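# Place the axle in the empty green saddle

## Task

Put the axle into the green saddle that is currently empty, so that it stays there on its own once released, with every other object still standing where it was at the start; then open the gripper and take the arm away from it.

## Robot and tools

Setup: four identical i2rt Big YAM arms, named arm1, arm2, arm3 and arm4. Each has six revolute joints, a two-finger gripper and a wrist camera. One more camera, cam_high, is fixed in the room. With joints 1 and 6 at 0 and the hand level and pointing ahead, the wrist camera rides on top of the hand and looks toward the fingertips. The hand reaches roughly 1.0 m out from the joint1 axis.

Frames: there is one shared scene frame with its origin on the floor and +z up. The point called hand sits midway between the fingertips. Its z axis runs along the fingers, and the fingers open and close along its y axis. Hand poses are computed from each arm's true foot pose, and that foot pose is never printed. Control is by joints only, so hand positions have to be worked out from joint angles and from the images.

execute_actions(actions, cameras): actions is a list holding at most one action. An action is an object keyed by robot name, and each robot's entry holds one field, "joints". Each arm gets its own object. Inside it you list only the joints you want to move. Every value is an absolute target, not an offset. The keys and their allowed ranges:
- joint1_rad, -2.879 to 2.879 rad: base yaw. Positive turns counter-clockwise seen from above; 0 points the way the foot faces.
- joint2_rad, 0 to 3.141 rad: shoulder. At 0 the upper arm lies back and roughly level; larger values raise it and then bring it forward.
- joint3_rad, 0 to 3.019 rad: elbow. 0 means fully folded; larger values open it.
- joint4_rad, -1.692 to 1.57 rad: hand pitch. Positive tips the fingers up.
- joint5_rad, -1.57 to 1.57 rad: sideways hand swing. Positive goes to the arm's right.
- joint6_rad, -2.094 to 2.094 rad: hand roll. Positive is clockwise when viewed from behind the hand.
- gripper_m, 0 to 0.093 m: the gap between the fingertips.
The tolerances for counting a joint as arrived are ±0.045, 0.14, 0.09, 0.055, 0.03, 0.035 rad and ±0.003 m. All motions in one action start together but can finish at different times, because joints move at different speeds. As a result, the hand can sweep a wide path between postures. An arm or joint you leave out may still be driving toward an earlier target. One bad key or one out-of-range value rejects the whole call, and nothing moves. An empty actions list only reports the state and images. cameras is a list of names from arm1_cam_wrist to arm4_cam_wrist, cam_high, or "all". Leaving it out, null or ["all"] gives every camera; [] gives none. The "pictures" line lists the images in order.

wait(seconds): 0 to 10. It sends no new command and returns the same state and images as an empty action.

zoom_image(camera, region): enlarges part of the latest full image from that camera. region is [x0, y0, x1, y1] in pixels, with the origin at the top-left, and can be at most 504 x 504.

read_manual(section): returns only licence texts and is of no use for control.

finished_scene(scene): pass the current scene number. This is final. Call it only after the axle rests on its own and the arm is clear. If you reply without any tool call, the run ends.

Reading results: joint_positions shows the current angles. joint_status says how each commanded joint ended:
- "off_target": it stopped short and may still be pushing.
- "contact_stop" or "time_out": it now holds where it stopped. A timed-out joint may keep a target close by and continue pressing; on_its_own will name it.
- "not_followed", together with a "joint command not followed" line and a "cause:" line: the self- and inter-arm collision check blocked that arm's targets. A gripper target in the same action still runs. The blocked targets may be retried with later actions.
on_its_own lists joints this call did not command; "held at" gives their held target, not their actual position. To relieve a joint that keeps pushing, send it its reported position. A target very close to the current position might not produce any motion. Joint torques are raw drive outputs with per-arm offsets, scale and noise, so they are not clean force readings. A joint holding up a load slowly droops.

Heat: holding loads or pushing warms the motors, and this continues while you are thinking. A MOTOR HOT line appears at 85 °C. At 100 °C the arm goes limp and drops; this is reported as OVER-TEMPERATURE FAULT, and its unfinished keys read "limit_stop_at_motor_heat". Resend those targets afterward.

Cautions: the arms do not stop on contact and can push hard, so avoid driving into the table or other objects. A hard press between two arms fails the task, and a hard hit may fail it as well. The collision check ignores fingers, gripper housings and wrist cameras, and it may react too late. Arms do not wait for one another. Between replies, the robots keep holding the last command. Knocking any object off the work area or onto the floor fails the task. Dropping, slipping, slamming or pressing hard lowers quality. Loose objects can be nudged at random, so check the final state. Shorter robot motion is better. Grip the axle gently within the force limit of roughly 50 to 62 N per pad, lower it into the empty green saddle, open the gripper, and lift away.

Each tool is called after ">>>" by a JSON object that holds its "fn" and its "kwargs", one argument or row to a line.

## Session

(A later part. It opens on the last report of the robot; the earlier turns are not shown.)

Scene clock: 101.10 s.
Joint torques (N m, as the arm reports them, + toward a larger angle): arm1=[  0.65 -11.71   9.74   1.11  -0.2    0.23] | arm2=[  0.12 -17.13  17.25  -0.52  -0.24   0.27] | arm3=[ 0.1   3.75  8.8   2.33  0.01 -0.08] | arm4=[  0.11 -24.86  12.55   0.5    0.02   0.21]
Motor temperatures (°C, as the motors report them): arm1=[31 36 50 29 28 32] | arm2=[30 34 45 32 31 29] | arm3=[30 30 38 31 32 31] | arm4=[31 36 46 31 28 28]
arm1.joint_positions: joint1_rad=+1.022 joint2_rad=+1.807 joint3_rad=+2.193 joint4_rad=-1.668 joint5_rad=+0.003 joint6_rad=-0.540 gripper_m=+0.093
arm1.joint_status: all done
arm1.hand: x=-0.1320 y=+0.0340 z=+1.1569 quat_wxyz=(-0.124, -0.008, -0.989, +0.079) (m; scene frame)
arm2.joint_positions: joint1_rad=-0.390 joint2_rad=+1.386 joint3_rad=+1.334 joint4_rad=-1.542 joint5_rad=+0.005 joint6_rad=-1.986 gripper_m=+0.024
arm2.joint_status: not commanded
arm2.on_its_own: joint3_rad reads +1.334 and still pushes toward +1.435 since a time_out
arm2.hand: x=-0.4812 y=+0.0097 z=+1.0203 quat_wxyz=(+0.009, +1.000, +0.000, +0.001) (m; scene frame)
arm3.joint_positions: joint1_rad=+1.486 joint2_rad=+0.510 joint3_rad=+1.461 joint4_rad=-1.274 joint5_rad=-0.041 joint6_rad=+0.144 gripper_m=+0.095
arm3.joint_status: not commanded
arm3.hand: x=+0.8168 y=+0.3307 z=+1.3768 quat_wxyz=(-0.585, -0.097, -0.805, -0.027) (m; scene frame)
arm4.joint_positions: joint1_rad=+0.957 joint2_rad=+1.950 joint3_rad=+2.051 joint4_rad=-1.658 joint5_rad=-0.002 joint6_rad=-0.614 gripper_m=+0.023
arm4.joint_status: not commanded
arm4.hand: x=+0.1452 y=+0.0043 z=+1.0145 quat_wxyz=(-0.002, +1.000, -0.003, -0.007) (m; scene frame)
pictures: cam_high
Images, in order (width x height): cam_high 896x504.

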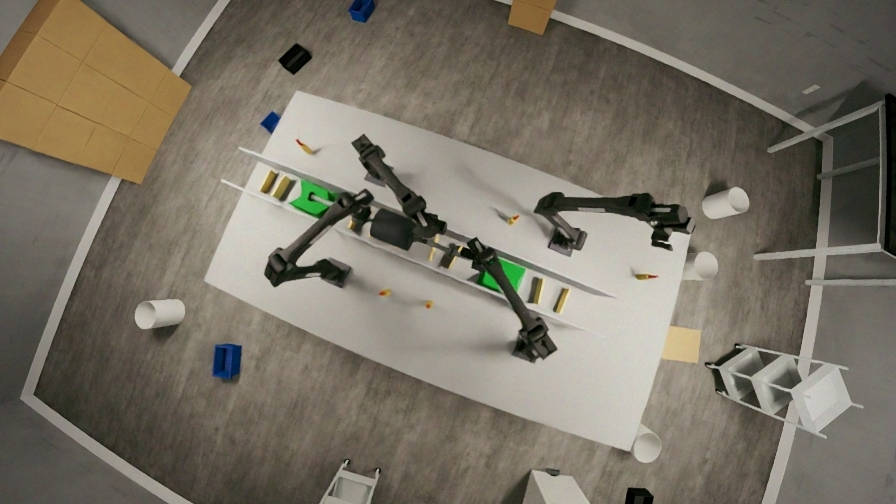

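>>> {"fn": "execute_actions", "kwargs": {
  "actions": [
    {"arm1":{"joints":{"joint2_rad":0.55,"joint3_rad":1.1,"joint6_rad":-1.92}}}
  ],
  "cameras": []
}}

>>> {"fn": "execute_actions", "kwargs": {
  "actions": [
    {"arm1":{"joints":{"joint1_rad":-0.35}}}
  ],
  "cameras": []
}}

>>> {"fn": "execute_actions", "kwargs": {
  "actions": [
    {"arm1":{"joints":{"joint2_rad":1.2,"joint3_rad":1.45}}}
  ],
  "cameras": ["arm1_cam_wrist","cam_high"]
}}

Scene clock: 112.07 s.
Joint torques (N m, as the arm reports them, + toward a larger angle): arm1=[ 0.76  3.43  8.38  1.63 -0.24  0.08] | arm2=[  0.03 -17.37  17.32  -0.54  -0.23   0.29] | arm3=[-0.23  4.53  8.61  2.1  -0.02 -0.15] | arm4=[  0.13 -24.89  12.56   0.5    0.02   0.21]
Motor temperatures (°C, as the motors report them): arm1=[31 35 48 29 28 32] | arm2=[30 34 46 32 31 29] | arm3=[30 30 38 31 32 31] | arm4=[31 37 49 31 28 28]
arm1.joint_positions: joint1_rad=+1.022 joint2_rad=+0.552 joint3_rad=+1.095 joint4_rad=-1.673 joint5_rad=+0.003 joint6_rad=-1.910 gripper_m=+0.093
arm1.joint_status: all done
arm1.hand: x=-0.5002 y=+0.2630 z=+1.1254 quat_wxyz=(-0.071, +0.611, -0.761, +0.209) (m; scene frame)
arm2.joint_positions: joint1_rad=-0.390 joint2_rad=+1.386 joint3_rad=+1.334 joint4_rad=-1.542 joint5_rad=+0.005 joint6_rad=-1.986 gripper_m=+0.024
arm2.joint_status: not commanded
arm2.on_its_own: joint3_rad reads +1.334 and still pushes toward +1.435 since a time_out
arm2.hand: x=-0.4812 y=+0.0097 z=+1.0203 quat_wxyz=(+0.009, +1.000, +0.000, +0.001) (m; scene frame)
arm3.joint_positions: joint1_rad=+1.486 joint2_rad=+0.510 joint3_rad=+1.461 joint4_rad=-1.274 joint5_rad=-0.041 joint6_rad=+0.144 gripper_m=+0.095
arm3.joint_status: not commanded
arm3.hand: x=+0.8168 y=+0.3307 z=+1.3768 quat_wxyz=(-0.585, -0.097, -0.805, -0.027) (m; scene frame)
arm4.joint_positions: joint1_rad=+0.957 joint2_rad=+1.950 joint3_rad=+2.051 joint4_rad=-1.658 joint5_rad=-0.002 joint6_rad=-0.614 gripper_m=+0.023
arm4.joint_status: not commanded
arm4.hand: x=+0.1452 y=+0.0043 z=+1.0145 quat_wxyz=(-0.002, +1.000, -0.003, -0.007) (m; scene frame)
pictures: none
No camera images: the call's "cameras" was empty. Leave "cameras" out to get every camera's image.

Scene clock: 113.73 s.
Joint torques (N m, as the arm reports them, + toward a larger angle): arm1=[-0.2   3.55  8.45  1.63 -0.19  0.08] | arm2=[  0.01 -17.12  17.26  -0.59  -0.22   0.28] | arm3=[-0.35  4.51  8.63  2.07  0.05 -0.1 ] | arm4=[  0.12 -24.89  12.58   0.49   0.01   0.21]
Motor temperatures (°C, as the motors report them): arm1=[31 35 47 29 28 32] | arm2=[30 34 46 32 31 29] | arm3=[30 30 38 31 32 31] | arm4=[31 37 49 31 28 28]
arm1.joint_positions: joint1_rad=-0.344 joint2_rad=+0.552 joint3_rad=+1.095 joint4_rad=-1.673 joint5_rad=+0.001 joint6_rad=-1.910 gripper_m=+0.093
arm1.joint_status: all done
arm1.hand: x=-0.6994 y=+0.1956 z=+1.1251 quat_wxyz=(+0.073, -0.007, -0.975, +0.208) (m; scene frame)
arm2.joint_positions: joint1_rad=-0.390 joint2_rad=+1.386 joint3_rad=+1.334 joint4_rad=-1.542 joint5_rad=+0.005 joint6_rad=-1.986 gripper_m=+0.024
arm2.joint_status: not commanded
arm2.on_its_own: joint3_rad reads +1.334 and still pushes toward +1.435 since a time_out
arm2.hand: x=-0.4812 y=+0.0097 z=+1.0203 quat_wxyz=(+0.009, +1.000, +0.000, +0.001) (m; scene frame)
arm3.joint_positions: joint1_rad=+1.486 joint2_rad=+0.510 joint3_rad=+1.461 joint4_rad=-1.274 joint5_rad=-0.041 joint6_rad=+0.144 gripper_m=+0.095
arm3.joint_status: not commanded
arm3.hand: x=+0.8168 y=+0.3307 z=+1.3768 quat_wxyz=(-0.585, -0.097, -0.805, -0.027) (m; scene frame)
arm4.joint_positions: joint1_rad=+0.957 joint2_rad=+1.950 joint3_rad=+2.051 joint4_rad=-1.658 joint5_rad=-0.002 joint6_rad=-0.614 gripper_m=+0.023
arm4.joint_status: not commanded
arm4.hand: x=+0.1452 y=+0.0043 z=+1.0145 quat_wxyz=(-0.002, +1.000, -0.003, -0.007) (m; scene frame)
pictures: none
No camera images: the call's "cameras" was empty. Leave "cameras" out to get every camera's image.

Scene clock: 115.17 s.
Joint torques (N m, as the arm reports them, + toward a larger angle): arm1=[-0.13 -5.49 11.    0.96 -0.19  0.06] | arm2=[  0.04 -17.21  17.27  -0.61  -0.24   0.26] | arm3=[-0.64  3.76  8.58  2.35  0.03 -0.13] | arm4=[  0.16 -24.8   12.57   0.5    0.02   0.21]
Motor temperatures (°C, as the motors report them): arm1=[31 35 47 29 28 32] | arm2=[30 34 46 32 31 29] | arm3=[30 30 38 31 32 31] | arm4=[31 37 49 31 28 28]
arm1.joint_positions: joint1_rad=-0.344 joint2_rad=+1.212 joint3_rad=+1.419 joint4_rad=-1.675 joint5_rad=+0.001 joint6_rad=-1.911 gripper_m=+0.093
arm1.joint_status: all done
arm1.hand: x=-0.7631 y=+0.0220 z=+1.1068 quat_wxyz=(+0.016, -0.006, -0.999, +0.051) (m; scene frame)
arm2.joint_positions: joint1_rad=-0.390 joint2_rad=+1.386 joint3_rad=+1.334 joint4_rad=-1.542 joint5_rad=+0.005 joint6_rad=-1.986 gripper_m=+0.024
arm2.joint_status: not commanded
arm2.on_its_own: joint3_rad reads +1.334 and still pushes toward +1.435 since a time_out
arm2.hand: x=-0.4812 y=+0.0097 z=+1.0203 quat_wxyz=(+0.009, +1.000, +0.000, +0.001) (m; scene frame)
arm3.joint_positions: joint1_rad=+1.486 joint2_rad=+0.510 joint3_rad=+1.461 joint4_rad=-1.274 joint5_rad=-0.041 joint6_rad=+0.144 gripper_m=+0.095
arm3.joint_status: not commanded
arm3.hand: x=+0.8168 y=+0.3307 z=+1.3768 quat_wxyz=(-0.585, -0.097, -0.805, -0.027) (m; scene frame)
arm4.joint_positions: joint1_rad=+0.957 joint2_rad=+1.950 joint3_rad=+2.051 joint4_rad=-1.658 joint5_rad=-0.002 joint6_rad=-0.614 gripper_m=+0.023
arm4.joint_status: not commanded
arm4.hand: x=+0.1452 y=+0.0043 z=+1.0145 quat_wxyz=(-0.002, +1.000, -0.003, -0.007) (m; scene frame)
pictures: arm1_cam_wrist, cam_high
Images, in order (width x height): arm1_cam_wrist 504x504, cam_high 896x504.

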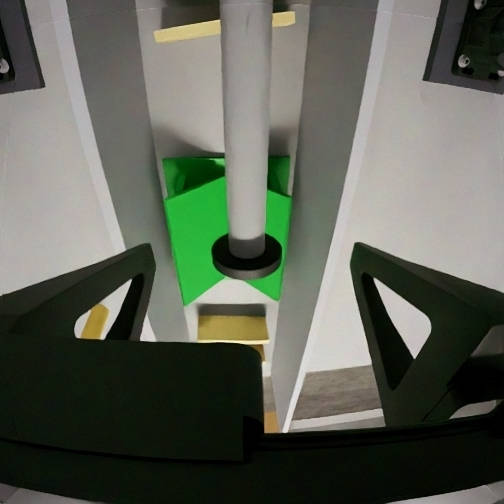

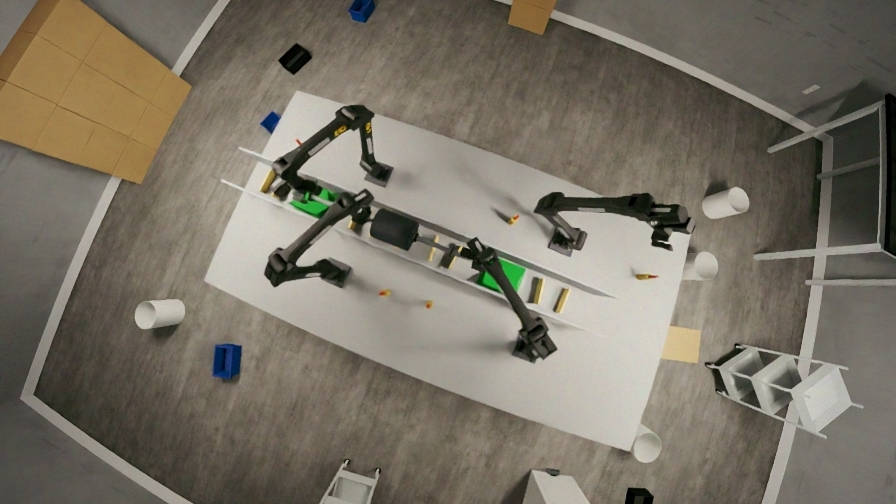

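>>> {"fn": "execute_actions", "kwargs": {
  "actions": [
    {"arm1":{"joints":{"joint1_rad":-0.28,"joint2_rad":1.255,"joint3_rad":1.24,"joint4_rad":-1.54,"joint6_rad":-1.87}}}
  ],
  "cameras": ["arm1_cam_wrist"]
}}

Scene clock: 124.70 s.
Joint torques (N m, as the arm reports them, + toward a larger angle): arm1=[ 0.33 -4.72  9.45  1.22 -0.2   0.21] | arm2=[  0.07 -17.1   17.28  -0.52  -0.24   0.27] | arm3=[ 0.41  3.73  8.63  2.34  0.02 -0.12] | arm4=[  0.12 -24.86  12.54   0.51   0.02   0.21]
Motor temperatures (°C, as the motors report them): arm1=[31 34 47 29 28 32] | arm2=[30 34 47 32 31 29] | arm3=[30 30 38 31 32 31] | arm4=[31 37 51 31 28 28]
arm1.joint_positions: joint1_rad=-0.280 joint2_rad=+1.259 joint3_rad=+1.227 joint4_rad=-1.550 joint5_rad=+0.001 joint6_rad=-1.880 gripper_m=+0.093
arm1.joint_status: all done
arm1.hand: x=-0.7406 y=+0.0165 z=+1.0180 quat_wxyz=(-0.003, +0.011, -1.000, -0.003) (m; scene frame)
arm2.joint_positions: joint1_rad=-0.390 joint2_rad=+1.386 joint3_rad=+1.334 joint4_rad=-1.542 joint5_rad=+0.005 joint6_rad=-1.986 gripper_m=+0.024
arm2.joint_status: not commanded
arm2.on_its_own: joint3_rad reads +1.334 and still pushes toward +1.435 since a time_out
arm2.hand: x=-0.4812 y=+0.0097 z=+1.0203 quat_wxyz=(+0.009, +1.000, +0.000, +0.001) (m; scene frame)
arm3.joint_positions: joint1_rad=+1.486 joint2_rad=+0.510 joint3_rad=+1.461 joint4_rad=-1.274 joint5_rad=-0.041 joint6_rad=+0.144 gripper_m=+0.095
arm3.joint_status: not commanded
arm3.hand: x=+0.8168 y=+0.3307 z=+1.3768 quat_wxyz=(-0.585, -0.097, -0.805, -0.027) (m; scene frame)
arm4.joint_positions: joint1_rad=+0.957 joint2_rad=+1.950 joint3_rad=+2.051 joint4_rad=-1.658 joint5_rad=-0.002 joint6_rad=-0.614 gripper_m=+0.023
arm4.joint_status: not commanded
arm4.hand: x=+0.1452 y=+0.0043 z=+1.0145 quat_wxyz=(-0.002, +1.000, -0.003, -0.007) (m; scene frame)
pictures: arm1_cam_wrist
Images, in order (width x height): arm1_cam_wrist 504x504.

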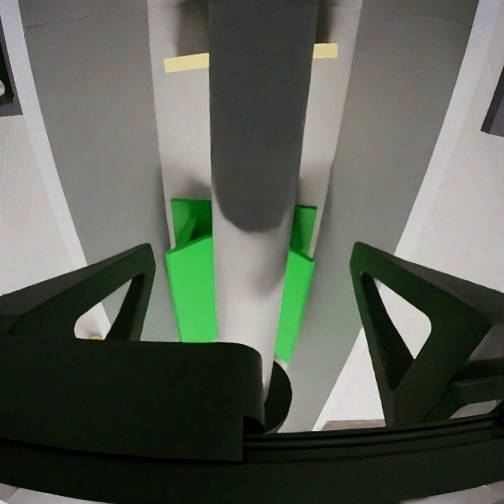

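>>> {"fn": "execute_actions", "kwargs": {
  "actions": [
    {"arm1":{"joints":{"gripper_m":0.0}}}
  ],
  "cameras": []
}}

>>> {"fn": "execute_actions", "kwargs": {
  "actions": [
    {"arm1":{"joints":{"joint3_rad":1.305,"joint2_rad":1.235}},"arm4":{"joints":{"joint3_rad":2.13,"joint2_rad":1.91}},"arm2":{"joints":{"gripper_m":0.093,"joint3_rad":1.36,"joint2_rad":1.37}}}
  ],
  "cameras": []
}}

>>> {"fn": "execute_actions", "kwargs": {
  "actions": [
    {"arm2":{"joints":{"joint4_rad":-1.675,"joint3_rad":1.58,"joint2_rad":1.26}}}
  ],
  "cameras": ["cam_high"]
}}

Scene clock: 131.13 s.
Joint torques (N m, as the arm reports them, + toward a larger angle): arm1=[ 0.38 -5.28  9.48  1.01 -0.19 -0.04] | arm2=[ -0.19 -17.26  17.27  -0.36  -0.24   0.3 ] | arm3=[ 0.62  3.71  8.62  2.06  0.01 -0.1 ] | arm4=[  0.13 -24.84  12.58   0.4   -0.06   0.21]
Motor temperatures (°C, as the motors report them): arm1=[31 34 46 29 28 32] | arm2=[30 34 47 32 31 29] | arm3=[30 30 38 31 32 31] | arm4=[31 37 51 31 28 28]
arm1.joint_positions: joint1_rad=-0.280 joint2_rad=+1.259 joint3_rad=+1.227 joint4_rad=-1.548 joint5_rad=+0.001 joint6_rad=-1.851 gripper_m=+0.023
arm1.joint_status: gripper_m off_target (ended at +0.023, target +0.000)
arm1.hand: x=-0.7408 y=+0.0162 z=+1.0179 quat_wxyz=(-0.002, -0.004, -1.000, -0.002) (m; scene frame)
arm2.joint_positions: joint1_rad=-0.390 joint2_rad=+1.386 joint3_rad=+1.334 joint4_rad=-1.545 joint5_rad=+0.005 joint6_rad=-1.988 gripper_m=+0.024
arm2.joint_status: not commanded
arm2.on_its_own: joint3_rad reads +1.334 and still pushes toward +1.435 since a time_out
arm2.hand: x=-0.4815 y=+0.0088 z=+1.0205 quat_wxyz=(+0.010, +1.000, +0.001, +0.000) (m; scene frame)
arm3.joint_positions: joint1_rad=+1.486 joint2_rad=+0.510 joint3_rad=+1.461 joint4_rad=-1.274 joint5_rad=-0.041 joint6_rad=+0.144 gripper_m=+0.095
arm3.joint_status: not commanded
arm3.hand: x=+0.8168 y=+0.3307 z=+1.3768 quat_wxyz=(-0.585, -0.097, -0.805, -0.027) (m; scene frame)
arm4.joint_positions: joint1_rad=+0.957 joint2_rad=+1.950 joint3_rad=+2.051 joint4_rad=-1.654 joint5_rad=+0.000 joint6_rad=-0.614 gripper_m=+0.023
arm4.joint_status: not commanded
arm4.hand: x=+0.1447 y=+0.0050 z=+1.0145 quat_wxyz=(-0.004, +1.000, -0.003, -0.008) (m; scene frame)
pictures: none
No camera images: the call's "cameras" was empty. Leave "cameras" out to get every camera's image.

Scene clock: 131.83 s.
Joint torques (N m, as the arm reports them, + toward a larger angle): arm1=[ 0.36 -6.92 14.78  1.11 -0.19 -0.05] | arm2=[ -0.03 -11.61  11.21  -0.3   -0.21   0.16] | arm3=[ 0.3   4.22  8.7   2.32  0.03 -0.1 ] | arm4=[  0.05 -26.55  14.02   0.4   -0.07   0.21]
Motor temperatures (°C, as the motors report them): arm1=[31 34 46 29 28 32] | arm2=[30 34 47 32 31 29] | arm3=[30 30 38 31 32 31] | arm4=[31 38 51 31 28 28]
arm1.joint_positions: joint1_rad=-0.280 joint2_rad=+1.258 joint3_rad=+1.227 joint4_rad=-1.548 joint5_rad=+0.001 joint6_rad=-1.850 gripper_m=+0.023
arm1.joint_status: all done
arm1.hand: x=-0.7409 y=+0.0162 z=+1.0185 quat_wxyz=(-0.002, -0.004, -1.000, -0.001) (m; scene frame)
arm2.joint_positions: joint1_rad=-0.390 joint2_rad=+1.379 joint3_rad=+1.335 joint4_rad=-1.545 joint5_rad=+0.004 joint6_rad=-1.976 gripper_m=+0.093
arm2.joint_status: all done
arm2.hand: x=-0.4820 y=+0.0082 z=+1.0231 quat_wxyz=(+0.007, +1.000, -0.005, +0.001) (m; scene frame)
arm3.joint_positions: joint1_rad=+1.486 joint2_rad=+0.510 joint3_rad=+1.461 joint4_rad=-1.274 joint5_rad=-0.041 joint6_rad=+0.144 gripper_m=+0.095
arm3.joint_status: not commanded
arm3.hand: x=+0.8168 y=+0.3307 z=+1.3768 quat_wxyz=(-0.585, -0.097, -0.805, -0.027) (m; scene frame)
arm4.joint_positions: joint1_rad=+0.957 joint2_rad=+1.949 joint3_rad=+2.051 joint4_rad=-1.654 joint5_rad=+0.000 joint6_rad=-0.614 gripper_m=+0.023
arm4.joint_status: all done
arm4.hand: x=+0.1448 y=+0.0050 z=+1.0150 quat_wxyz=(-0.004, +1.000, -0.003, -0.008) (m; scene frame)
pictures: none
No camera images: the call's "cameras" was empty. Leave "cameras" out to get every camera's image.

Scene clock: 133.07 s.
Joint torques (N m, as the arm reports them, + toward a larger angle): arm1=[ 0.39 -6.62 14.79  1.11 -0.19 -0.04] | arm2=[ 0.02 -8.44 11.74  0.   -0.2   0.16] | arm3=[-0.41  3.86  8.63  2.23 -0.03 -0.11] | arm4=[  0.06 -26.51  14.     0.39  -0.07   0.21]
Motor temperatures (°C, as the motors report them): arm1=[31 34 47 29 28 32] | arm2=[30 34 46 32 31 29] | arm3=[30 30 38 31 32 31] | arm4=[31 38 52 31 28 28]
arm1.joint_positions: joint1_rad=-0.280 joint2_rad=+1.258 joint3_rad=+1.227 joint4_rad=-1.548 joint5_rad=+0.001 joint6_rad=-1.850 gripper_m=+0.023
arm1.joint_status: not commanded
arm1.hand: x=-0.7409 y=+0.0162 z=+1.0185 quat_wxyz=(-0.002, -0.004, -1.000, -0.001) (m; scene frame)
arm2.joint_positions: joint1_rad=-0.390 joint2_rad=+1.256 joint3_rad=+1.549 joint4_rad=-1.669 joint5_rad=+0.004 joint6_rad=-1.975 gripper_m=+0.093
arm2.joint_status: all done
arm2.hand: x=-0.4872 y=-0.0024 z=+1.1513 quat_wxyz=(-0.091, +0.995, -0.005, +0.043) (m; scene frame)
arm3.joint_positions: joint1_rad=+1.486 joint2_rad=+0.510 joint3_rad=+1.461 joint4_rad=-1.274 joint5_rad=-0.041 joint6_rad=+0.144 gripper_m=+0.095
arm3.joint_status: not commanded
arm3.hand: x=+0.8168 y=+0.3307 z=+1.3768 quat_wxyz=(-0.585, -0.097, -0.805, -0.027) (m; scene frame)
arm4.joint_positions: joint1_rad=+0.957 joint2_rad=+1.949 joint3_rad=+2.051 joint4_rad=-1.654 joint5_rad=+0.000 joint6_rad=-0.614 gripper_m=+0.023
arm4.joint_status: not commanded
arm4.hand: x=+0.1448 y=+0.0050 z=+1.0150 quat_wxyz=(-0.004, +1.000, -0.003, -0.008) (m; scene frame)
pictures: cam_high
Images, in order (width x height): cam_high 896x504.

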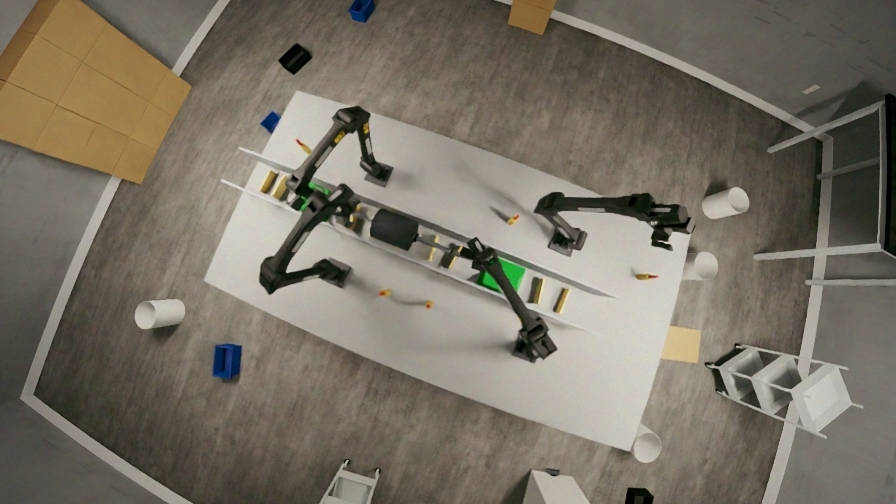

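>>> {"fn": "execute_actions", "kwargs": {
  "actions": [
    {"arm2":{"joints":{"joint3_rad":1.1,"joint2_rad":0.4}}}
  ],
  "cameras": []
}}

>>> {"fn": "execute_actions", "kwargs": {
  "actions": [
    {"arm1":{"joints":{"joint1_rad":0.104,"joint2_rad":1.195,"joint3_rad":1.29,"joint4_rad":-1.56,"joint6_rad":-1.48}},"arm4":{"joints":{"joint1_rad":0.80,"joint2_rad":1.64,"joint3_rad":1.72,"joint4_rad":-1.585,"joint6_rad":-0.763}}}
  ],
  "cameras": ["cam_high"]
}}

Scene clock: 144.70 s.
Joint torques (N m, as the arm reports them, + toward a larger angle): arm1=[ 0.4  -6.65 14.78  1.12 -0.19 -0.04] | arm2=[ 0.1   5.36  7.8   0.79 -0.18  0.19] | arm3=[-0.33  3.92  8.66  2.25  0.01 -0.11] | arm4=[  0.14 -26.54  14.01   0.39  -0.07   0.21]
Motor temperatures (°C, as the motors report them): arm1=[31 33 50 29 28 32] | arm2=[30 34 44 32 31 29] | arm3=[30 30 38 31 32 31] | arm4=[31 38 54 31 28 28]
arm1.joint_positions: joint1_rad=-0.280 joint2_rad=+1.258 joint3_rad=+1.227 joint4_rad=-1.548 joint5_rad=+0.001 joint6_rad=-1.850 gripper_m=+0.023
arm1.joint_status: not commanded
arm1.hand: x=-0.7409 y=+0.0162 z=+1.0185 quat_wxyz=(-0.002, -0.004, -1.000, -0.001) (m; scene frame)
arm2.joint_positions: joint1_rad=-0.390 joint2_rad=+0.393 joint3_rad=+1.105 joint4_rad=-1.672 joint5_rad=+0.004 joint6_rad=-1.974 gripper_m=+0.093
arm2.joint_status: all done
arm2.hand: x=-0.5897 y=-0.2352 z=+1.1550 quat_wxyz=(-0.277, +0.953, -0.006, +0.124) (m; scene frame)
arm3.joint_positions: joint1_rad=+1.486 joint2_rad=+0.510 joint3_rad=+1.461 joint4_rad=-1.274 joint5_rad=-0.041 joint6_rad=+0.144 gripper_m=+0.095
arm3.joint_status: not commanded
arm3.hand: x=+0.8168 y=+0.3307 z=+1.3768 quat_wxyz=(-0.585, -0.097, -0.805, -0.027) (m; scene frame)
arm4.joint_positions: joint1_rad=+0.957 joint2_rad=+1.949 joint3_rad=+2.051 joint4_rad=-1.654 joint5_rad=+0.000 joint6_rad=-0.614 gripper_m=+0.023
arm4.joint_status: not commanded
arm4.hand: x=+0.1448 y=+0.0050 z=+1.0150 quat_wxyz=(-0.004, +1.000, -0.003, -0.008) (m; scene frame)
pictures: none
No camera images: the call's "cameras" was empty. Leave "cameras" out to get every camera's image.

Scene clock: 145.93 s.
Joint torques (N m, as the arm reports them, + toward a larger angle): arm1=[ 0.58 -7.95 13.55  0.79 -0.09  0.15] | arm2=[ 0.18  5.64  7.77  0.83 -0.19  0.18] | arm3=[-0.18  5.06  8.65  2.2   0.04 -0.03] | arm4=[  1.67 -20.21   8.9    0.55  -0.22   0.42]
Motor temperatures (°C, as the motors report them): arm1=[31 33 50 29 28 32] | arm2=[30 34 43 32 31 29] | arm3=[30 30 38 31 32 31] | arm4=[31 38 53 31 28 28]
arm1.joint_positions: joint1_rad=+0.101 joint2_rad=+1.237 joint3_rad=+1.227 joint4_rad=-1.561 joint5_rad=-0.001 joint6_rad=-1.482 gripper_m=+0.023
arm1.joint_status: all done
arm1.hand: x=-0.6093 y=+0.0089 z=+1.0257 quat_wxyz=(-0.002, +0.002, -1.000, +0.003) (m; scene frame)
arm2.joint_positions: joint1_rad=-0.390 joint2_rad=+0.393 joint3_rad=+1.105 joint4_rad=-1.672 joint5_rad=+0.004 joint6_rad=-1.974 gripper_m=+0.093
arm2.joint_status: not commanded
arm2.hand: x=-0.5897 y=-0.2352 z=+1.1550 quat_wxyz=(-0.277, +0.953, -0.006, +0.124) (m; scene frame)
arm3.joint_positions: joint1_rad=+1.486 joint2_rad=+0.510 joint3_rad=+1.461 joint4_rad=-1.274 joint5_rad=-0.041 joint6_rad=+0.144 gripper_m=+0.095
arm3.joint_status: not commanded
arm3.hand: x=+0.8168 y=+0.3307 z=+1.3768 quat_wxyz=(-0.585, -0.097, -0.805, -0.027) (m; scene frame)
arm4.joint_positions: joint1_rad=+0.791 joint2_rad=+1.663 joint3_rad=+1.712 joint4_rad=-1.594 joint5_rad=+0.003 joint6_rad=-0.794 gripper_m=+0.023
arm4.joint_status: all done
arm4.hand: x=+0.2789 y=+0.0138 z=+1.0386 quat_wxyz=(-0.009, +1.000, +0.004, -0.008) (m; scene frame)
pictures: cam_high
Images, in order (width x height): cam_high 896x504.

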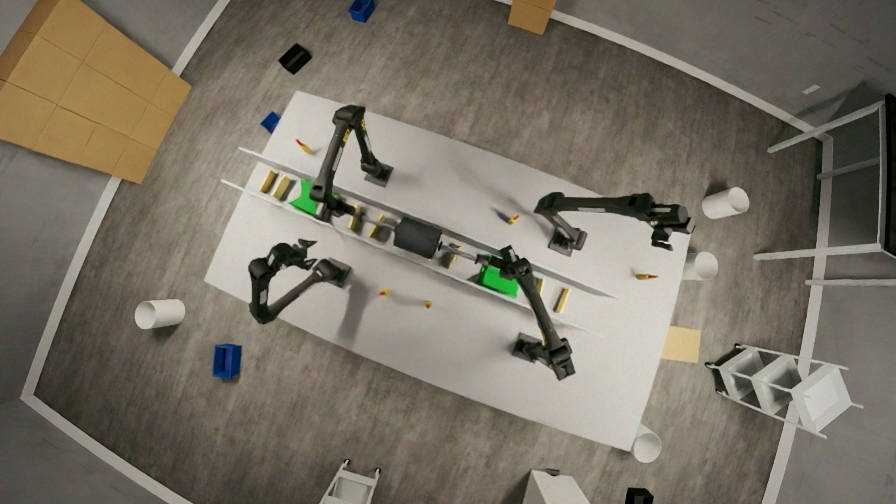

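>>> {"fn": "execute_actions", "kwargs": {
  "actions": [
    {"arm1":{"joints":{"joint1_rad":0.454,"joint2_rad":1.29,"joint3_rad":1.378,"joint4_rad":-1.55,"joint6_rad":-1.13}},"arm4":{"joints":{"joint1_rad":0.60,"joint2_rad":1.415,"joint3_rad":1.435,"joint4_rad":-1.55,"joint6_rad":-0.976}}}
  ],
  "cameras": []
}}

>>> {"fn": "execute_actions", "kwargs": {
  "actions": [
    {"arm1":{"joints":{"joint1_rad":0.717,"joint2_rad":1.48,"joint3_rad":1.574,"joint4_rad":-1.555,"joint6_rad":-0.867}},"arm4":{"joints":{"joint1_rad":0.30,"joint2_rad":1.262,"joint3_rad":1.29,"joint4_rad":-1.553,"joint6_rad":-1.275}}}
  ],
  "cameras": []
}}

>>> {"fn": "execute_actions", "kwargs": {
  "actions": [
    {"arm1":{"joints":{"joint1_rad":0.899,"joint2_rad":1.73,"joint3_rad":1.888,"joint4_rad":-1.615,"joint6_rad":-0.685}},"arm4":{"joints":{"joint1_rad":-0.07,"joint2_rad":1.215,"joint3_rad":1.26,"joint4_rad":-1.56,"joint6_rad":-1.64}}}
  ],
  "cameras": ["cam_high"]
}}

>>> {"fn": "zoom_image", "kwargs": {
  "camera": "cam_high",
  "region": [400,200,640,340]
}}

Scene clock: 158.07 s.
Joint torques (N m, as the arm reports them, + toward a larger angle): arm1=[ 0.38 -7.79 14.72  0.73 -0.08  0.01] | arm2=[ 0.06  5.75  7.75  0.86 -0.19  0.18] | arm3=[-0.34  4.4   8.64  2.36  0.02 -0.08] | arm4=[  2.21 -15.     8.96   0.3   -0.41   0.15]
Motor temperatures (°C, as the motors report them): arm1=[31 33 51 29 28 32] | arm2=[30 33 41 32 31 29] | arm3=[30 30 38 31 32 31] | arm4=[31 37 50 31 28 28]
arm1.joint_positions: joint1_rad=+0.453 joint2_rad=+1.320 joint3_rad=+1.302 joint4_rad=-1.548 joint5_rad=-0.001 joint6_rad=-1.116 gripper_m=+0.023
arm1.joint_status: all done
arm1.hand: x=-0.4789 y=+0.0113 z=+1.0270 quat_wxyz=(-0.003, -0.005, -1.000, +0.005) (m; scene frame)
arm2.joint_positions: joint1_rad=-0.390 joint2_rad=+0.393 joint3_rad=+1.105 joint4_rad=-1.672 joint5_rad=+0.004 joint6_rad=-1.974 gripper_m=+0.093
arm2.joint_status: not commanded
arm2.hand: x=-0.5897 y=-0.2352 z=+1.1550 quat_wxyz=(-0.277, +0.953, -0.006, +0.124) (m; scene frame)
arm3.joint_positions: joint1_rad=+1.486 joint2_rad=+0.510 joint3_rad=+1.461 joint4_rad=-1.274 joint5_rad=-0.041 joint6_rad=+0.144 gripper_m=+0.095
arm3.joint_status: not commanded
arm3.hand: x=+0.8168 y=+0.3307 z=+1.3768 quat_wxyz=(-0.585, -0.097, -0.805, -0.027) (m; scene frame)
arm4.joint_positions: joint1_rad=+0.586 joint2_rad=+1.429 joint3_rad=+1.427 joint4_rad=-1.553 joint5_rad=+0.008 joint6_rad=-0.985 gripper_m=+0.023
arm4.joint_status: all done
arm4.hand: x=+0.4110 y=+0.0040 z=+1.0327 quat_wxyz=(-0.008, +1.000, -0.003, -0.002) (m; scene frame)
pictures: none
No camera images: the call's "cameras" was empty. Leave "cameras" out to get every camera's image.

Scene clock: 159.20 s.
Joint torques (N m, as the arm reports them, + toward a larger angle): arm1=[  0.94 -11.25  15.21   0.88  -0.02  -0.03] | arm2=[ 0.06  5.81  7.82  0.88 -0.19  0.18] | arm3=[-0.16  4.14  8.71  2.08 -0.03 -0.1 ] | arm4=[  2.38 -12.15   9.03   0.23  -0.55   0.13]
Motor temperatures (°C, as the motors report them): arm1=[31 34 51 29 28 32] | arm2=[30 33 41 32 31 29] | arm3=[30 30 38 31 32 31] | arm4=[31 37 50 31 28 28]
arm1.joint_positions: joint1_rad=+0.715 joint2_rad=+1.514 joint3_rad=+1.492 joint4_rad=-1.556 joint5_rad=-0.002 joint6_rad=-0.847 gripper_m=+0.023
arm1.joint_status: all done
arm1.hand: x=-0.3496 y=+0.0109 z=+1.0238 quat_wxyz=(+0.000, -0.008, -1.000, -0.001) (m; scene frame)
arm2.joint_positions: joint1_rad=-0.390 joint2_rad=+0.393 joint3_rad=+1.105 joint4_rad=-1.672 joint5_rad=+0.004 joint6_rad=-1.974 gripper_m=+0.093
arm2.joint_status: not commanded
arm2.hand: x=-0.5897 y=-0.2352 z=+1.1550 quat_wxyz=(-0.277, +0.953, -0.006, +0.124) (m; scene frame)
arm3.joint_positions: joint1_rad=+1.486 joint2_rad=+0.510 joint3_rad=+1.461 joint4_rad=-1.274 joint5_rad=-0.041 joint6_rad=+0.144 gripper_m=+0.095
arm3.joint_status: not commanded
arm3.hand: x=+0.8168 y=+0.3307 z=+1.3768 quat_wxyz=(-0.585, -0.097, -0.805, -0.027) (m; scene frame)
arm4.joint_positions: joint1_rad=+0.284 joint2_rad=+1.277 joint3_rad=+1.280 joint4_rad=-1.554 joint5_rad=+0.011 joint6_rad=-1.282 gripper_m=+0.023
arm4.joint_status: all done
arm4.hand: x=+0.5427 y=+0.0014 z=+1.0323 quat_wxyz=(-0.010, +1.000, -0.006, +0.002) (m; scene frame)
pictures: none
No camera images: the call's "cameras" was empty. Leave "cameras" out to get every camera's image.

Scene clock: 160.37 s.
Joint torques (N m, as the arm reports them, + toward a larger angle): arm1=[  0.79 -14.12  15.18   0.84  -0.09   0.  ] | arm2=[ 0.08  5.83  7.77  0.86 -0.17  0.2 ] | arm3=[ 0.52  4.49  8.75  2.14  0.01 -0.07] | arm4=[  1.61 -13.22   9.11  -0.05  -0.79   0.11]
Motor temperatures (°C, as the motors report them): arm1=[31 34 51 29 28 32] | arm2=[30 33 41 32 31 29] | arm3=[30 30 38 31 32 31] | arm4=[31 37 49 31 28 28]
arm1.joint_positions: joint1_rad=+0.894 joint2_rad=+1.764 joint3_rad=+1.806 joint4_rad=-1.615 joint5_rad=+0.000 joint6_rad=-0.670 gripper_m=+0.023
arm1.joint_status: all done
arm1.hand: x=-0.2212 y=+0.0081 z=+1.0254 quat_wxyz=(-0.001, -0.008, -1.000, +0.002) (m; scene frame)
arm2.joint_positions: joint1_rad=-0.390 joint2_rad=+0.393 joint3_rad=+1.105 joint4_rad=-1.672 joint5_rad=+0.004 joint6_rad=-1.974 gripper_m=+0.093
arm2.joint_status: not commanded
arm2.hand: x=-0.5897 y=-0.2352 z=+1.1550 quat_wxyz=(-0.277, +0.953, -0.006, +0.124) (m; scene frame)
arm3.joint_positions: joint1_rad=+1.486 joint2_rad=+0.510 joint3_rad=+1.461 joint4_rad=-1.274 joint5_rad=-0.041 joint6_rad=+0.144 gripper_m=+0.095
arm3.joint_status: not commanded
arm3.hand: x=+0.8168 y=+0.3307 z=+1.3768 quat_wxyz=(-0.585, -0.097, -0.805, -0.027) (m; scene frame)
arm4.joint_positions: joint1_rad=-0.076 joint2_rad=+1.248 joint3_rad=+1.249 joint4_rad=-1.554 joint5_rad=+0.017 joint6_rad=-1.645 gripper_m=+0.023
arm4.joint_status: all done
arm4.hand: x=+0.6728 y=+0.0014 z=+1.0300 quat_wxyz=(-0.007, +1.000, -0.004, +0.009) (m; scene frame)
pictures: cam_high
Images, in order (width x height): cam_high 896x504.

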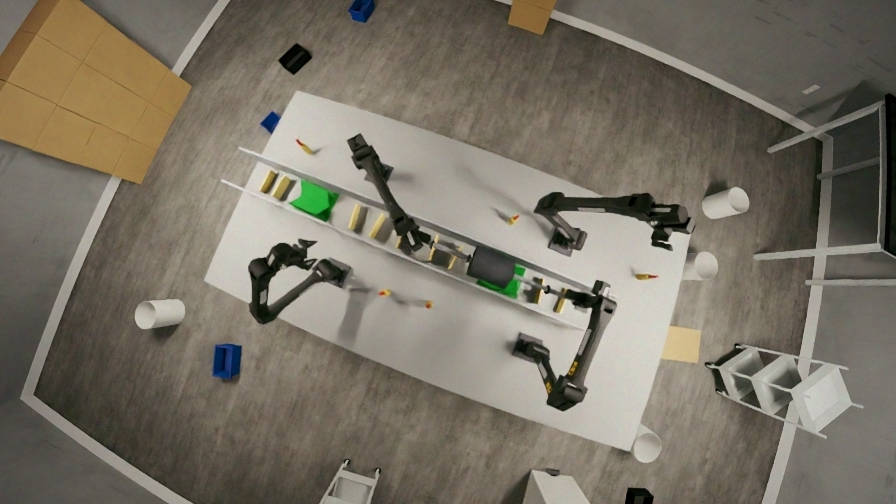

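Region (400, 200, 640, 340) of cam_high's 896x504 image, scaled by 2.100, with more detail than that image has; it fills the top 294 rows of this view, and the rest is white.

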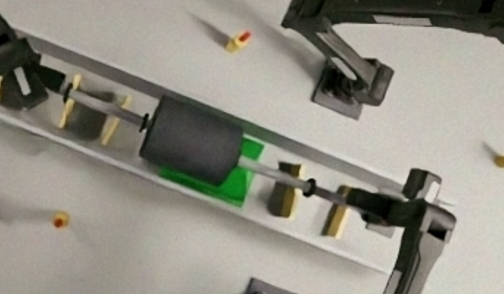

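>>> {"fn": "execute_actions", "kwargs": {
  "actions": [
    {"arm1":{"joints":{"joint1_rad":1.01,"joint2_rad":1.955,"joint3_rad":2.22,"joint4_rad":-1.645,"joint6_rad":-0.578}},"arm4":{"joints":{"joint1_rad":-0.375,"joint2_rad":1.265,"joint3_rad":1.33,"joint4_rad":-1.552,"joint6_rad":-1.95}}}
  ],
  "cameras": ["arm1_cam_wrist","arm4_cam_wrist","cam_high"]
}}

>>> {"fn": "zoom_image", "kwargs": {
  "camera": "cam_high",
  "region": [400,200,640,340]
}}

Scene clock: 172.10 s.
Joint torques (N m, as the arm reports them, + toward a larger angle): arm1=[  1.16 -18.57  16.     1.52  -0.43  -0.14] | arm2=[ 0.12  5.47  7.77  0.82 -0.17  0.18] | arm3=[-0.06  3.76  8.84  2.15 -0.03 -0.13] | arm4=[  1.87 -12.26  14.02  -0.11  -0.86  -0.06]
Motor temperatures (°C, as the motors report them): arm1=[31 35 53 29 28 32] | arm2=[30 33 40 32 31 29] | arm3=[30 30 38 31 32 31] | arm4=[31 36 49 31 29 28]
arm1.joint_positions: joint1_rad=+0.999 joint2_rad=+2.008 joint3_rad=+2.129 joint4_rad=-1.656 joint5_rad=+0.008 joint6_rad=-0.547 gripper_m=+0.023
arm1.joint_status: joint3_rad time_out (moved +0.323 of +0.414); the others done
arm1.on_its_own: joint3_rad reads +2.129 and still pushes toward +2.220 since a time_out
arm1.hand: x=-0.1136 y=+0.0037 z=+1.0117 quat_wxyz=(-0.015, -0.017, -1.000, +0.016) (m; scene frame)
arm2.joint_positions: joint1_rad=-0.390 joint2_rad=+0.393 joint3_rad=+1.105 joint4_rad=-1.672 joint5_rad=+0.004 joint6_rad=-1.974 gripper_m=+0.093
arm2.joint_status: not commanded
arm2.hand: x=-0.5897 y=-0.2352 z=+1.1550 quat_wxyz=(-0.277, +0.953, -0.006, +0.124) (m; scene frame)
arm3.joint_positions: joint1_rad=+1.486 joint2_rad=+0.510 joint3_rad=+1.461 joint4_rad=-1.274 joint5_rad=-0.041 joint6_rad=+0.144 gripper_m=+0.095
arm3.joint_status: not commanded
arm3.hand: x=+0.8168 y=+0.3307 z=+1.3768 quat_wxyz=(-0.585, -0.097, -0.805, -0.027) (m; scene frame)
arm4.joint_positions: joint1_rad=-0.386 joint2_rad=+1.282 joint3_rad=+1.249 joint4_rad=-1.546 joint5_rad=+0.019 joint6_rad=-1.941 gripper_m=+0.023
arm4.joint_status: all done
arm4.hand: x=+0.7808 y=-0.0194 z=+1.0186 quat_wxyz=(+0.008, +1.000, -0.011, +0.007) (m; scene frame)
pictures: arm1_cam_wrist, arm4_cam_wrist, cam_high
Images, in order (width x height): arm1_cam_wrist 504x504, arm4_cam_wrist 504x504, cam_high 896x504.

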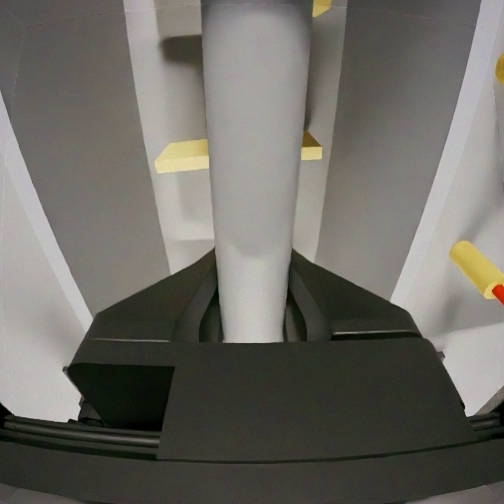

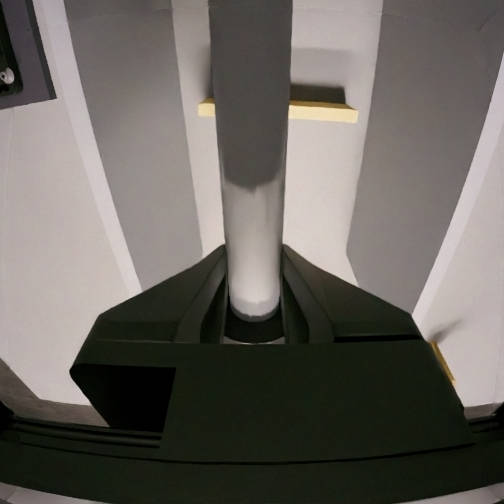

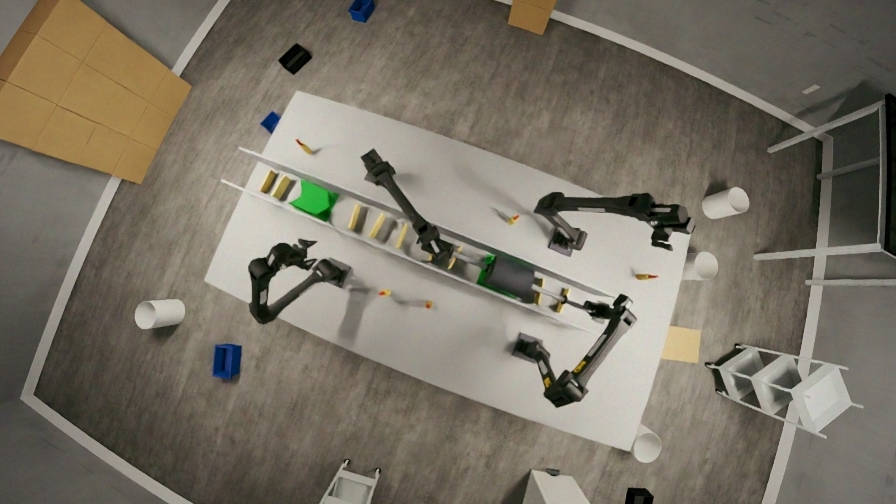

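Region (400, 200, 640, 340) of cam_high's 896x504 image, scaled by 2.100, with more detail than that image has; it fills the top 294 rows of this view, and the rest is white.

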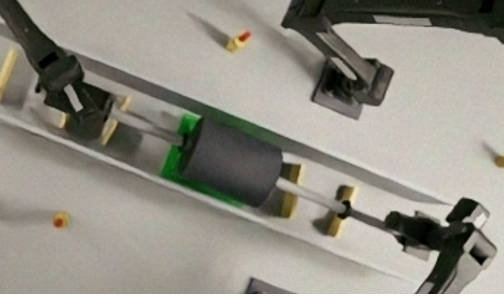

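>>> {"fn": "execute_actions", "kwargs": {
  "actions": [
    {"arm1":{"joints":{"joint1_rad":1.02,"joint2_rad":1.945,"joint3_rad":1.915,"joint4_rad":-1.42,"joint6_rad":-0.575}},"arm4":{"joints":{"joint1_rad":-0.365,"joint2_rad":1.325,"joint3_rad":1.10,"joint4_rad":-1.30,"joint6_rad":-1.945}}}
  ],
  "cameras": ["arm1_cam_wrist","arm4_cam_wrist","cam_high"]
}}

>>> {"fn": "zoom_image", "kwargs": {
  "camera": "cam_high",
  "region": [400,200,640,340]
}}

Scene clock: 186.33 s.
Joint torques (N m, as the arm reports them, + toward a larger angle): arm1=[  1.28 -18.6   10.83   0.98  -0.24  -0.14] | arm2=[ 0.19  5.71  7.74  0.81 -0.18  0.19] | arm3=[-0.17  4.43  8.67  2.2   0.02 -0.09] | arm4=[  2.08 -14.32   9.15   0.12  -0.18   0.09]
Motor temperatures (°C, as the motors report them): arm1=[31 37 55 29 28 32] | arm2=[30 33 39 32 31 29] | arm3=[30 30 38 31 32 31] | arm4=[31 36 53 31 29 28]
arm1.joint_positions: joint1_rad=+1.005 joint2_rad=+2.000 joint3_rad=+1.887 joint4_rad=-1.421 joint5_rad=+0.004 joint6_rad=-0.544 gripper_m=+0.023
arm1.joint_status: all done
arm1.hand: x=-0.1121 y=+0.0085 z=+0.9242 quat_wxyz=(-0.016, -0.014, -1.000, +0.014) (m; scene frame)
arm2.joint_positions: joint1_rad=-0.390 joint2_rad=+0.393 joint3_rad=+1.105 joint4_rad=-1.672 joint5_rad=+0.004 joint6_rad=-1.974 gripper_m=+0.093
arm2.joint_status: not commanded
arm2.hand: x=-0.5897 y=-0.2352 z=+1.1550 quat_wxyz=(-0.277, +0.953, -0.006, +0.124) (m; scene frame)
arm3.joint_positions: joint1_rad=+1.486 joint2_rad=+0.510 joint3_rad=+1.461 joint4_rad=-1.274 joint5_rad=-0.041 joint6_rad=+0.144 gripper_m=+0.095
arm3.joint_status: not commanded
arm3.hand: x=+0.8168 y=+0.3307 z=+1.3768 quat_wxyz=(-0.585, -0.097, -0.805, -0.027) (m; scene frame)
arm4.joint_positions: joint1_rad=-0.379 joint2_rad=+1.354 joint3_rad=+1.083 joint4_rad=-1.301 joint5_rad=+0.002 joint6_rad=-1.949 gripper_m=+0.023
arm4.joint_status: all done
arm4.hand: x=+0.7815 y=-0.0029 z=+0.9307 quat_wxyz=(+0.002, +1.000, -0.003, +0.000) (m; scene frame)
pictures: arm1_cam_wrist, arm4_cam_wrist, cam_high
Images, in order (width x height): arm1_cam_wrist 504x504, arm4_cam_wrist 504x504, cam_high 896x504.

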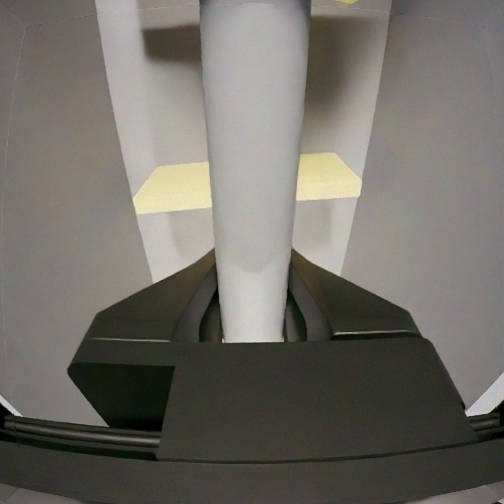

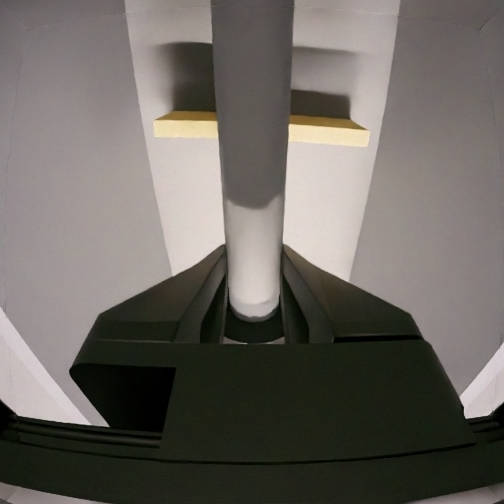

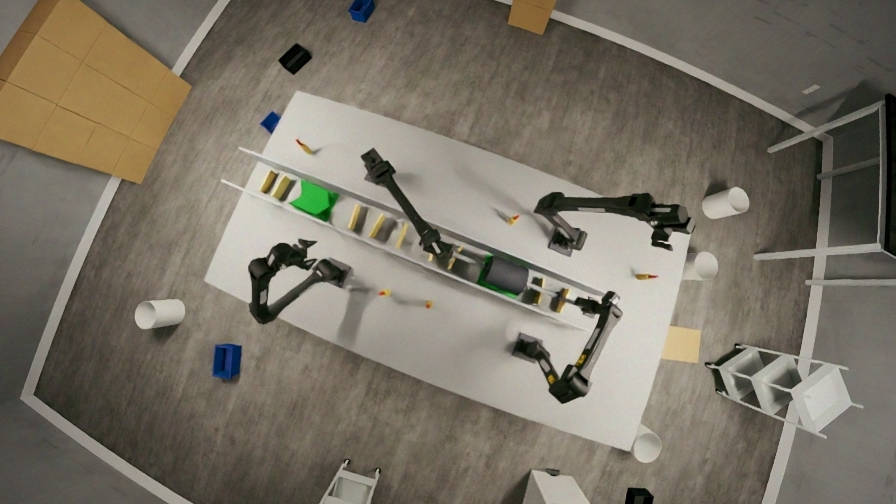

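Region (400, 200, 640, 340) of cam_high's 896x504 image, scaled by 2.100, with more detail than that image has; it fills the top 294 rows of this view, and the rest is white.

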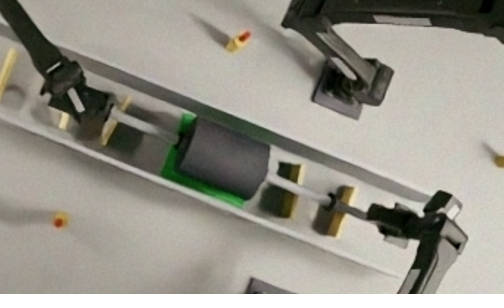

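>>> {"fn": "execute_actions", "kwargs": {
  "actions": [
    {"arm1":{"joints":{"joint2_rad":1.95,"joint3_rad":1.85,"joint4_rad":-1.355}},"arm4":{"joints":{"joint2_rad":1.36,"joint3_rad":1.01,"joint4_rad":-1.18}}}
  ],
  "cameras": ["arm1_cam_wrist","arm4_cam_wrist","cam_high"]
}}

>>> {"fn": "zoom_image", "kwargs": {
  "camera": "cam_high",
  "region": [400,210,560,310]
}}

Scene clock: 216.40 s.
Joint torques (N m, as the arm reports them, + toward a larger angle): arm1=[  1.14 -17.98  10.63   1.14  -0.15  -0.23] | arm2=[ 0.13  5.77  7.72  0.85 -0.19  0.18] | arm3=[-0.29  3.87  8.8   2.09  0.   -0.13] | arm4=[  2.03 -13.55   8.38   0.27   0.03   0.02]
Motor temperatures (°C, as the motors report them): arm1=[31 38 50 29 28 32] | arm2=[30 33 39 32 31 29] | arm3=[30 30 38 31 32 31] | arm4=[31 36 49 31 28 28]
arm1.joint_positions: joint1_rad=+1.009 joint2_rad=+1.999 joint3_rad=+1.821 joint4_rad=-1.358 joint5_rad=+0.002 joint6_rad=-0.536 gripper_m=+0.023
arm1.joint_status: all done
arm1.hand: x=-0.1143 y=+0.0128 z=+0.8997 quat_wxyz=(-0.016, -0.017, -1.000, +0.012) (m; scene frame)
arm2.joint_positions: joint1_rad=-0.390 joint2_rad=+0.393 joint3_rad=+1.105 joint4_rad=-1.672 joint5_rad=+0.004 joint6_rad=-1.974 gripper_m=+0.093
arm2.joint_status: not commanded
arm2.hand: x=-0.5897 y=-0.2352 z=+1.1550 quat_wxyz=(-0.277, +0.953, -0.006, +0.124) (m; scene frame)
arm3.joint_positions: joint1_rad=+1.486 joint2_rad=+0.510 joint3_rad=+1.461 joint4_rad=-1.274 joint5_rad=-0.041 joint6_rad=+0.144 gripper_m=+0.095
arm3.joint_status: not commanded
arm3.hand: x=+0.8168 y=+0.3307 z=+1.3768 quat_wxyz=(-0.585, -0.097, -0.805, -0.027) (m; scene frame)
arm4.joint_positions: joint1_rad=-0.376 joint2_rad=+1.380 joint3_rad=+0.999 joint4_rad=-1.186 joint5_rad=-0.004 joint6_rad=-1.943 gripper_m=+0.023
arm4.joint_status: all done
arm4.hand: x=+0.7787 y=-0.0043 z=+0.8913 quat_wxyz=(-0.002, +1.000, -0.005, -0.001) (m; scene frame)
pictures: arm1_cam_wrist, arm4_cam_wrist, cam_high
Images, in order (width x height): arm1_cam_wrist 504x504, arm4_cam_wrist 504x504, cam_high 896x504.

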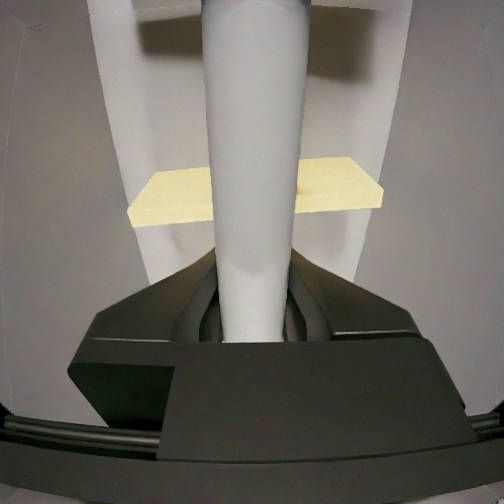

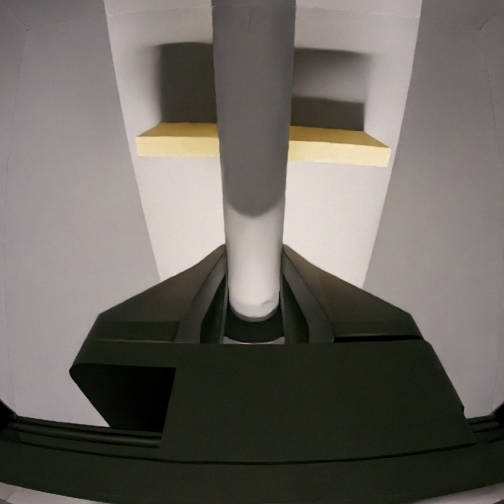

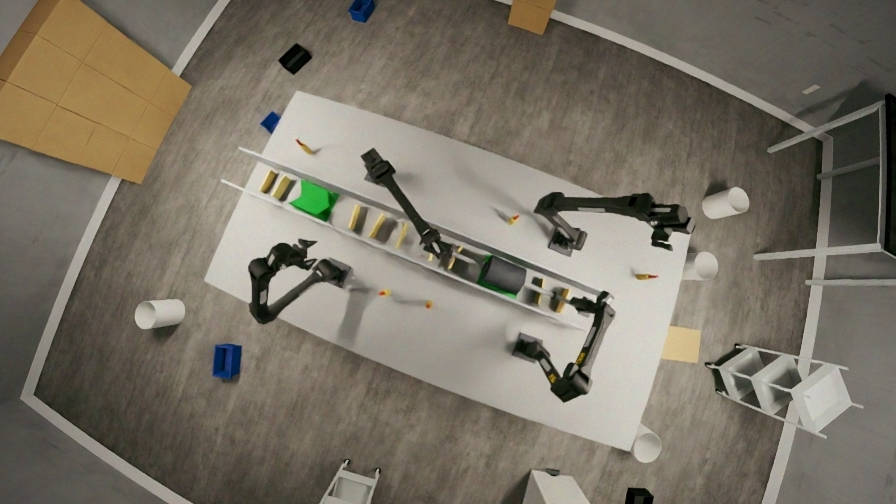

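Region (400, 210, 560, 310) of cam_high's 896x504 image, scaled by 3.150, with more detail than that image has; it fills the top 315 rows of this view, and the rest is white.

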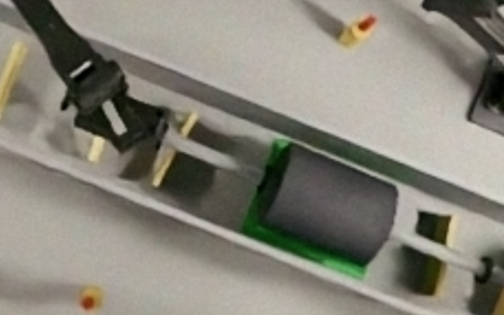

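>>> {"fn": "execute_actions", "kwargs": {
  "actions": [
    {"arm1":{"joints":{"joint2_rad":1.965,"joint3_rad":1.81,"joint4_rad":-1.31}},"arm4":{"joints":{"joint2_rad":1.375,"joint3_rad":0.995,"joint4_rad":-1.165}}}
  ],
  "cameras": []
}}

Scene clock: 220.43 s.
Joint torques (N m, as the arm reports them, + toward a larger angle): arm1=[  1.05 -17.14  10.39   1.08  -0.15  -0.22] | arm2=[ 0.23  5.56  7.76  0.79 -0.18  0.19] | arm3=[ 0.52  3.43  8.59  2.29  0.02 -0.05] | arm4=[  1.75 -12.41   7.83   0.37   0.06   0.  ]
Motor temperatures (°C, as the motors report them): arm1=[31 38 50 29 28 32] | arm2=[30 33 39 32 31 29] | arm3=[30 30 38 31 32 31] | arm4=[31 35 48 31 28 28]
arm1.joint_positions: joint1_rad=+1.010 joint2_rad=+2.000 joint3_rad=+1.785 joint4_rad=-1.313 joint5_rad=+0.002 joint6_rad=-0.535 gripper_m=+0.023
arm1.joint_status: all done
arm1.hand: x=-0.1144 y=+0.0134 z=+0.8859 quat_wxyz=(-0.020, -0.017, -1.000, +0.015) (m; scene frame)
arm2.joint_positions: joint1_rad=-0.390 joint2_rad=+0.393 joint3_rad=+1.105 joint4_rad=-1.672 joint5_rad=+0.004 joint6_rad=-1.974 gripper_m=+0.093
arm2.joint_status: not commanded
arm2.hand: x=-0.5897 y=-0.2352 z=+1.1550 quat_wxyz=(-0.277, +0.953, -0.006, +0.124) (m; scene frame)
arm3.joint_positions: joint1_rad=+1.486 joint2_rad=+0.510 joint3_rad=+1.461 joint4_rad=-1.274 joint5_rad=-0.041 joint6_rad=+0.144 gripper_m=+0.095
arm3.joint_status: not commanded
arm3.hand: x=+0.8168 y=+0.3307 z=+1.3768 quat_wxyz=(-0.585, -0.097, -0.805, -0.027) (m; scene frame)
arm4.joint_positions: joint1_rad=-0.374 joint2_rad=+1.383 joint3_rad=+0.991 joint4_rad=-1.172 joint5_rad=-0.004 joint6_rad=-1.941 gripper_m=+0.023
arm4.joint_status: all done
arm4.hand: x=+0.7782 y=-0.0037 z=+0.8873 quat_wxyz=(-0.003, +1.000, -0.005, -0.001) (m; scene frame)
pictures: none
No camera images: the call's "cameras" was empty. Leave "cameras" out to get every camera's image.

Slightly lower to confirm seating.

>>> {"fn": "execute_actions", "kwargs": {
  "actions": [
    {"arm1":{"joints":{"joint2_rad":1.985,"joint3_rad":1.785}},"arm4":{"joints":{"joint2_rad":1.385,"joint3_rad":0.97}}}
  ],
  "cameras": []
}}

Scene clock: 222.77 s.
Joint torques (N m, as the arm reports them, + toward a larger angle): arm1=[  0.93 -15.84   8.83   0.96  -0.15  -0.24] | arm2=[-0.12  5.82  7.78  0.87 -0.17  0.2 ] | arm3=[-0.62  4.15  8.58  2.15 -0.03 -0.13] | arm4=[  1.76 -11.6    6.34   0.21   0.08  -0.02]
Motor temperatures (°C, as the motors report them): arm1=[31 38 50 29 28 32] | arm2=[30 33 39 32 31 29] | arm3=[30 30 38 31 32 31] | arm4=[31 35 48 31 28 28]
arm1.joint_positions: joint1_rad=+1.011 joint2_rad=+2.000 joint3_rad=+1.779 joint4_rad=-1.310 joint5_rad=+0.002 joint6_rad=-0.532 gripper_m=+0.023
arm1.joint_status: all done
arm1.hand: x=-0.1150 y=+0.0152 z=+0.8835 quat_wxyz=(-0.018, -0.017, -1.000, +0.014) (m; scene frame)
arm2.joint_positions: joint1_rad=-0.390 joint2_rad=+0.393 joint3_rad=+1.105 joint4_rad=-1.672 joint5_rad=+0.004 joint6_rad=-1.974 gripper_m=+0.093
arm2.joint_status: not commanded
arm2.hand: x=-0.5897 y=-0.2352 z=+1.1550 quat_wxyz=(-0.277, +0.953, -0.006, +0.124) (m; scene frame)
arm3.joint_positions: joint1_rad=+1.486 joint2_rad=+0.510 joint3_rad=+1.461 joint4_rad=-1.274 joint5_rad=-0.041 joint6_rad=+0.144 gripper_m=+0.095
arm3.joint_status: not commanded
arm3.hand: x=+0.8168 y=+0.3307 z=+1.3768 quat_wxyz=(-0.585, -0.097, -0.805, -0.027) (m; scene frame)
arm4.joint_positions: joint1_rad=-0.373 joint2_rad=+1.384 joint3_rad=+0.987 joint4_rad=-1.167 joint5_rad=-0.005 joint6_rad=-1.940 gripper_m=+0.023
arm4.joint_status: all done
arm4.hand: x=+0.7777 y=-0.0040 z=+0.8857 quat_wxyz=(-0.003, +1.000, -0.005, -0.001) (m; scene frame)
pictures: none
No camera images: the call's "cameras" was empty. Leave "cameras" out to get every camera's image.


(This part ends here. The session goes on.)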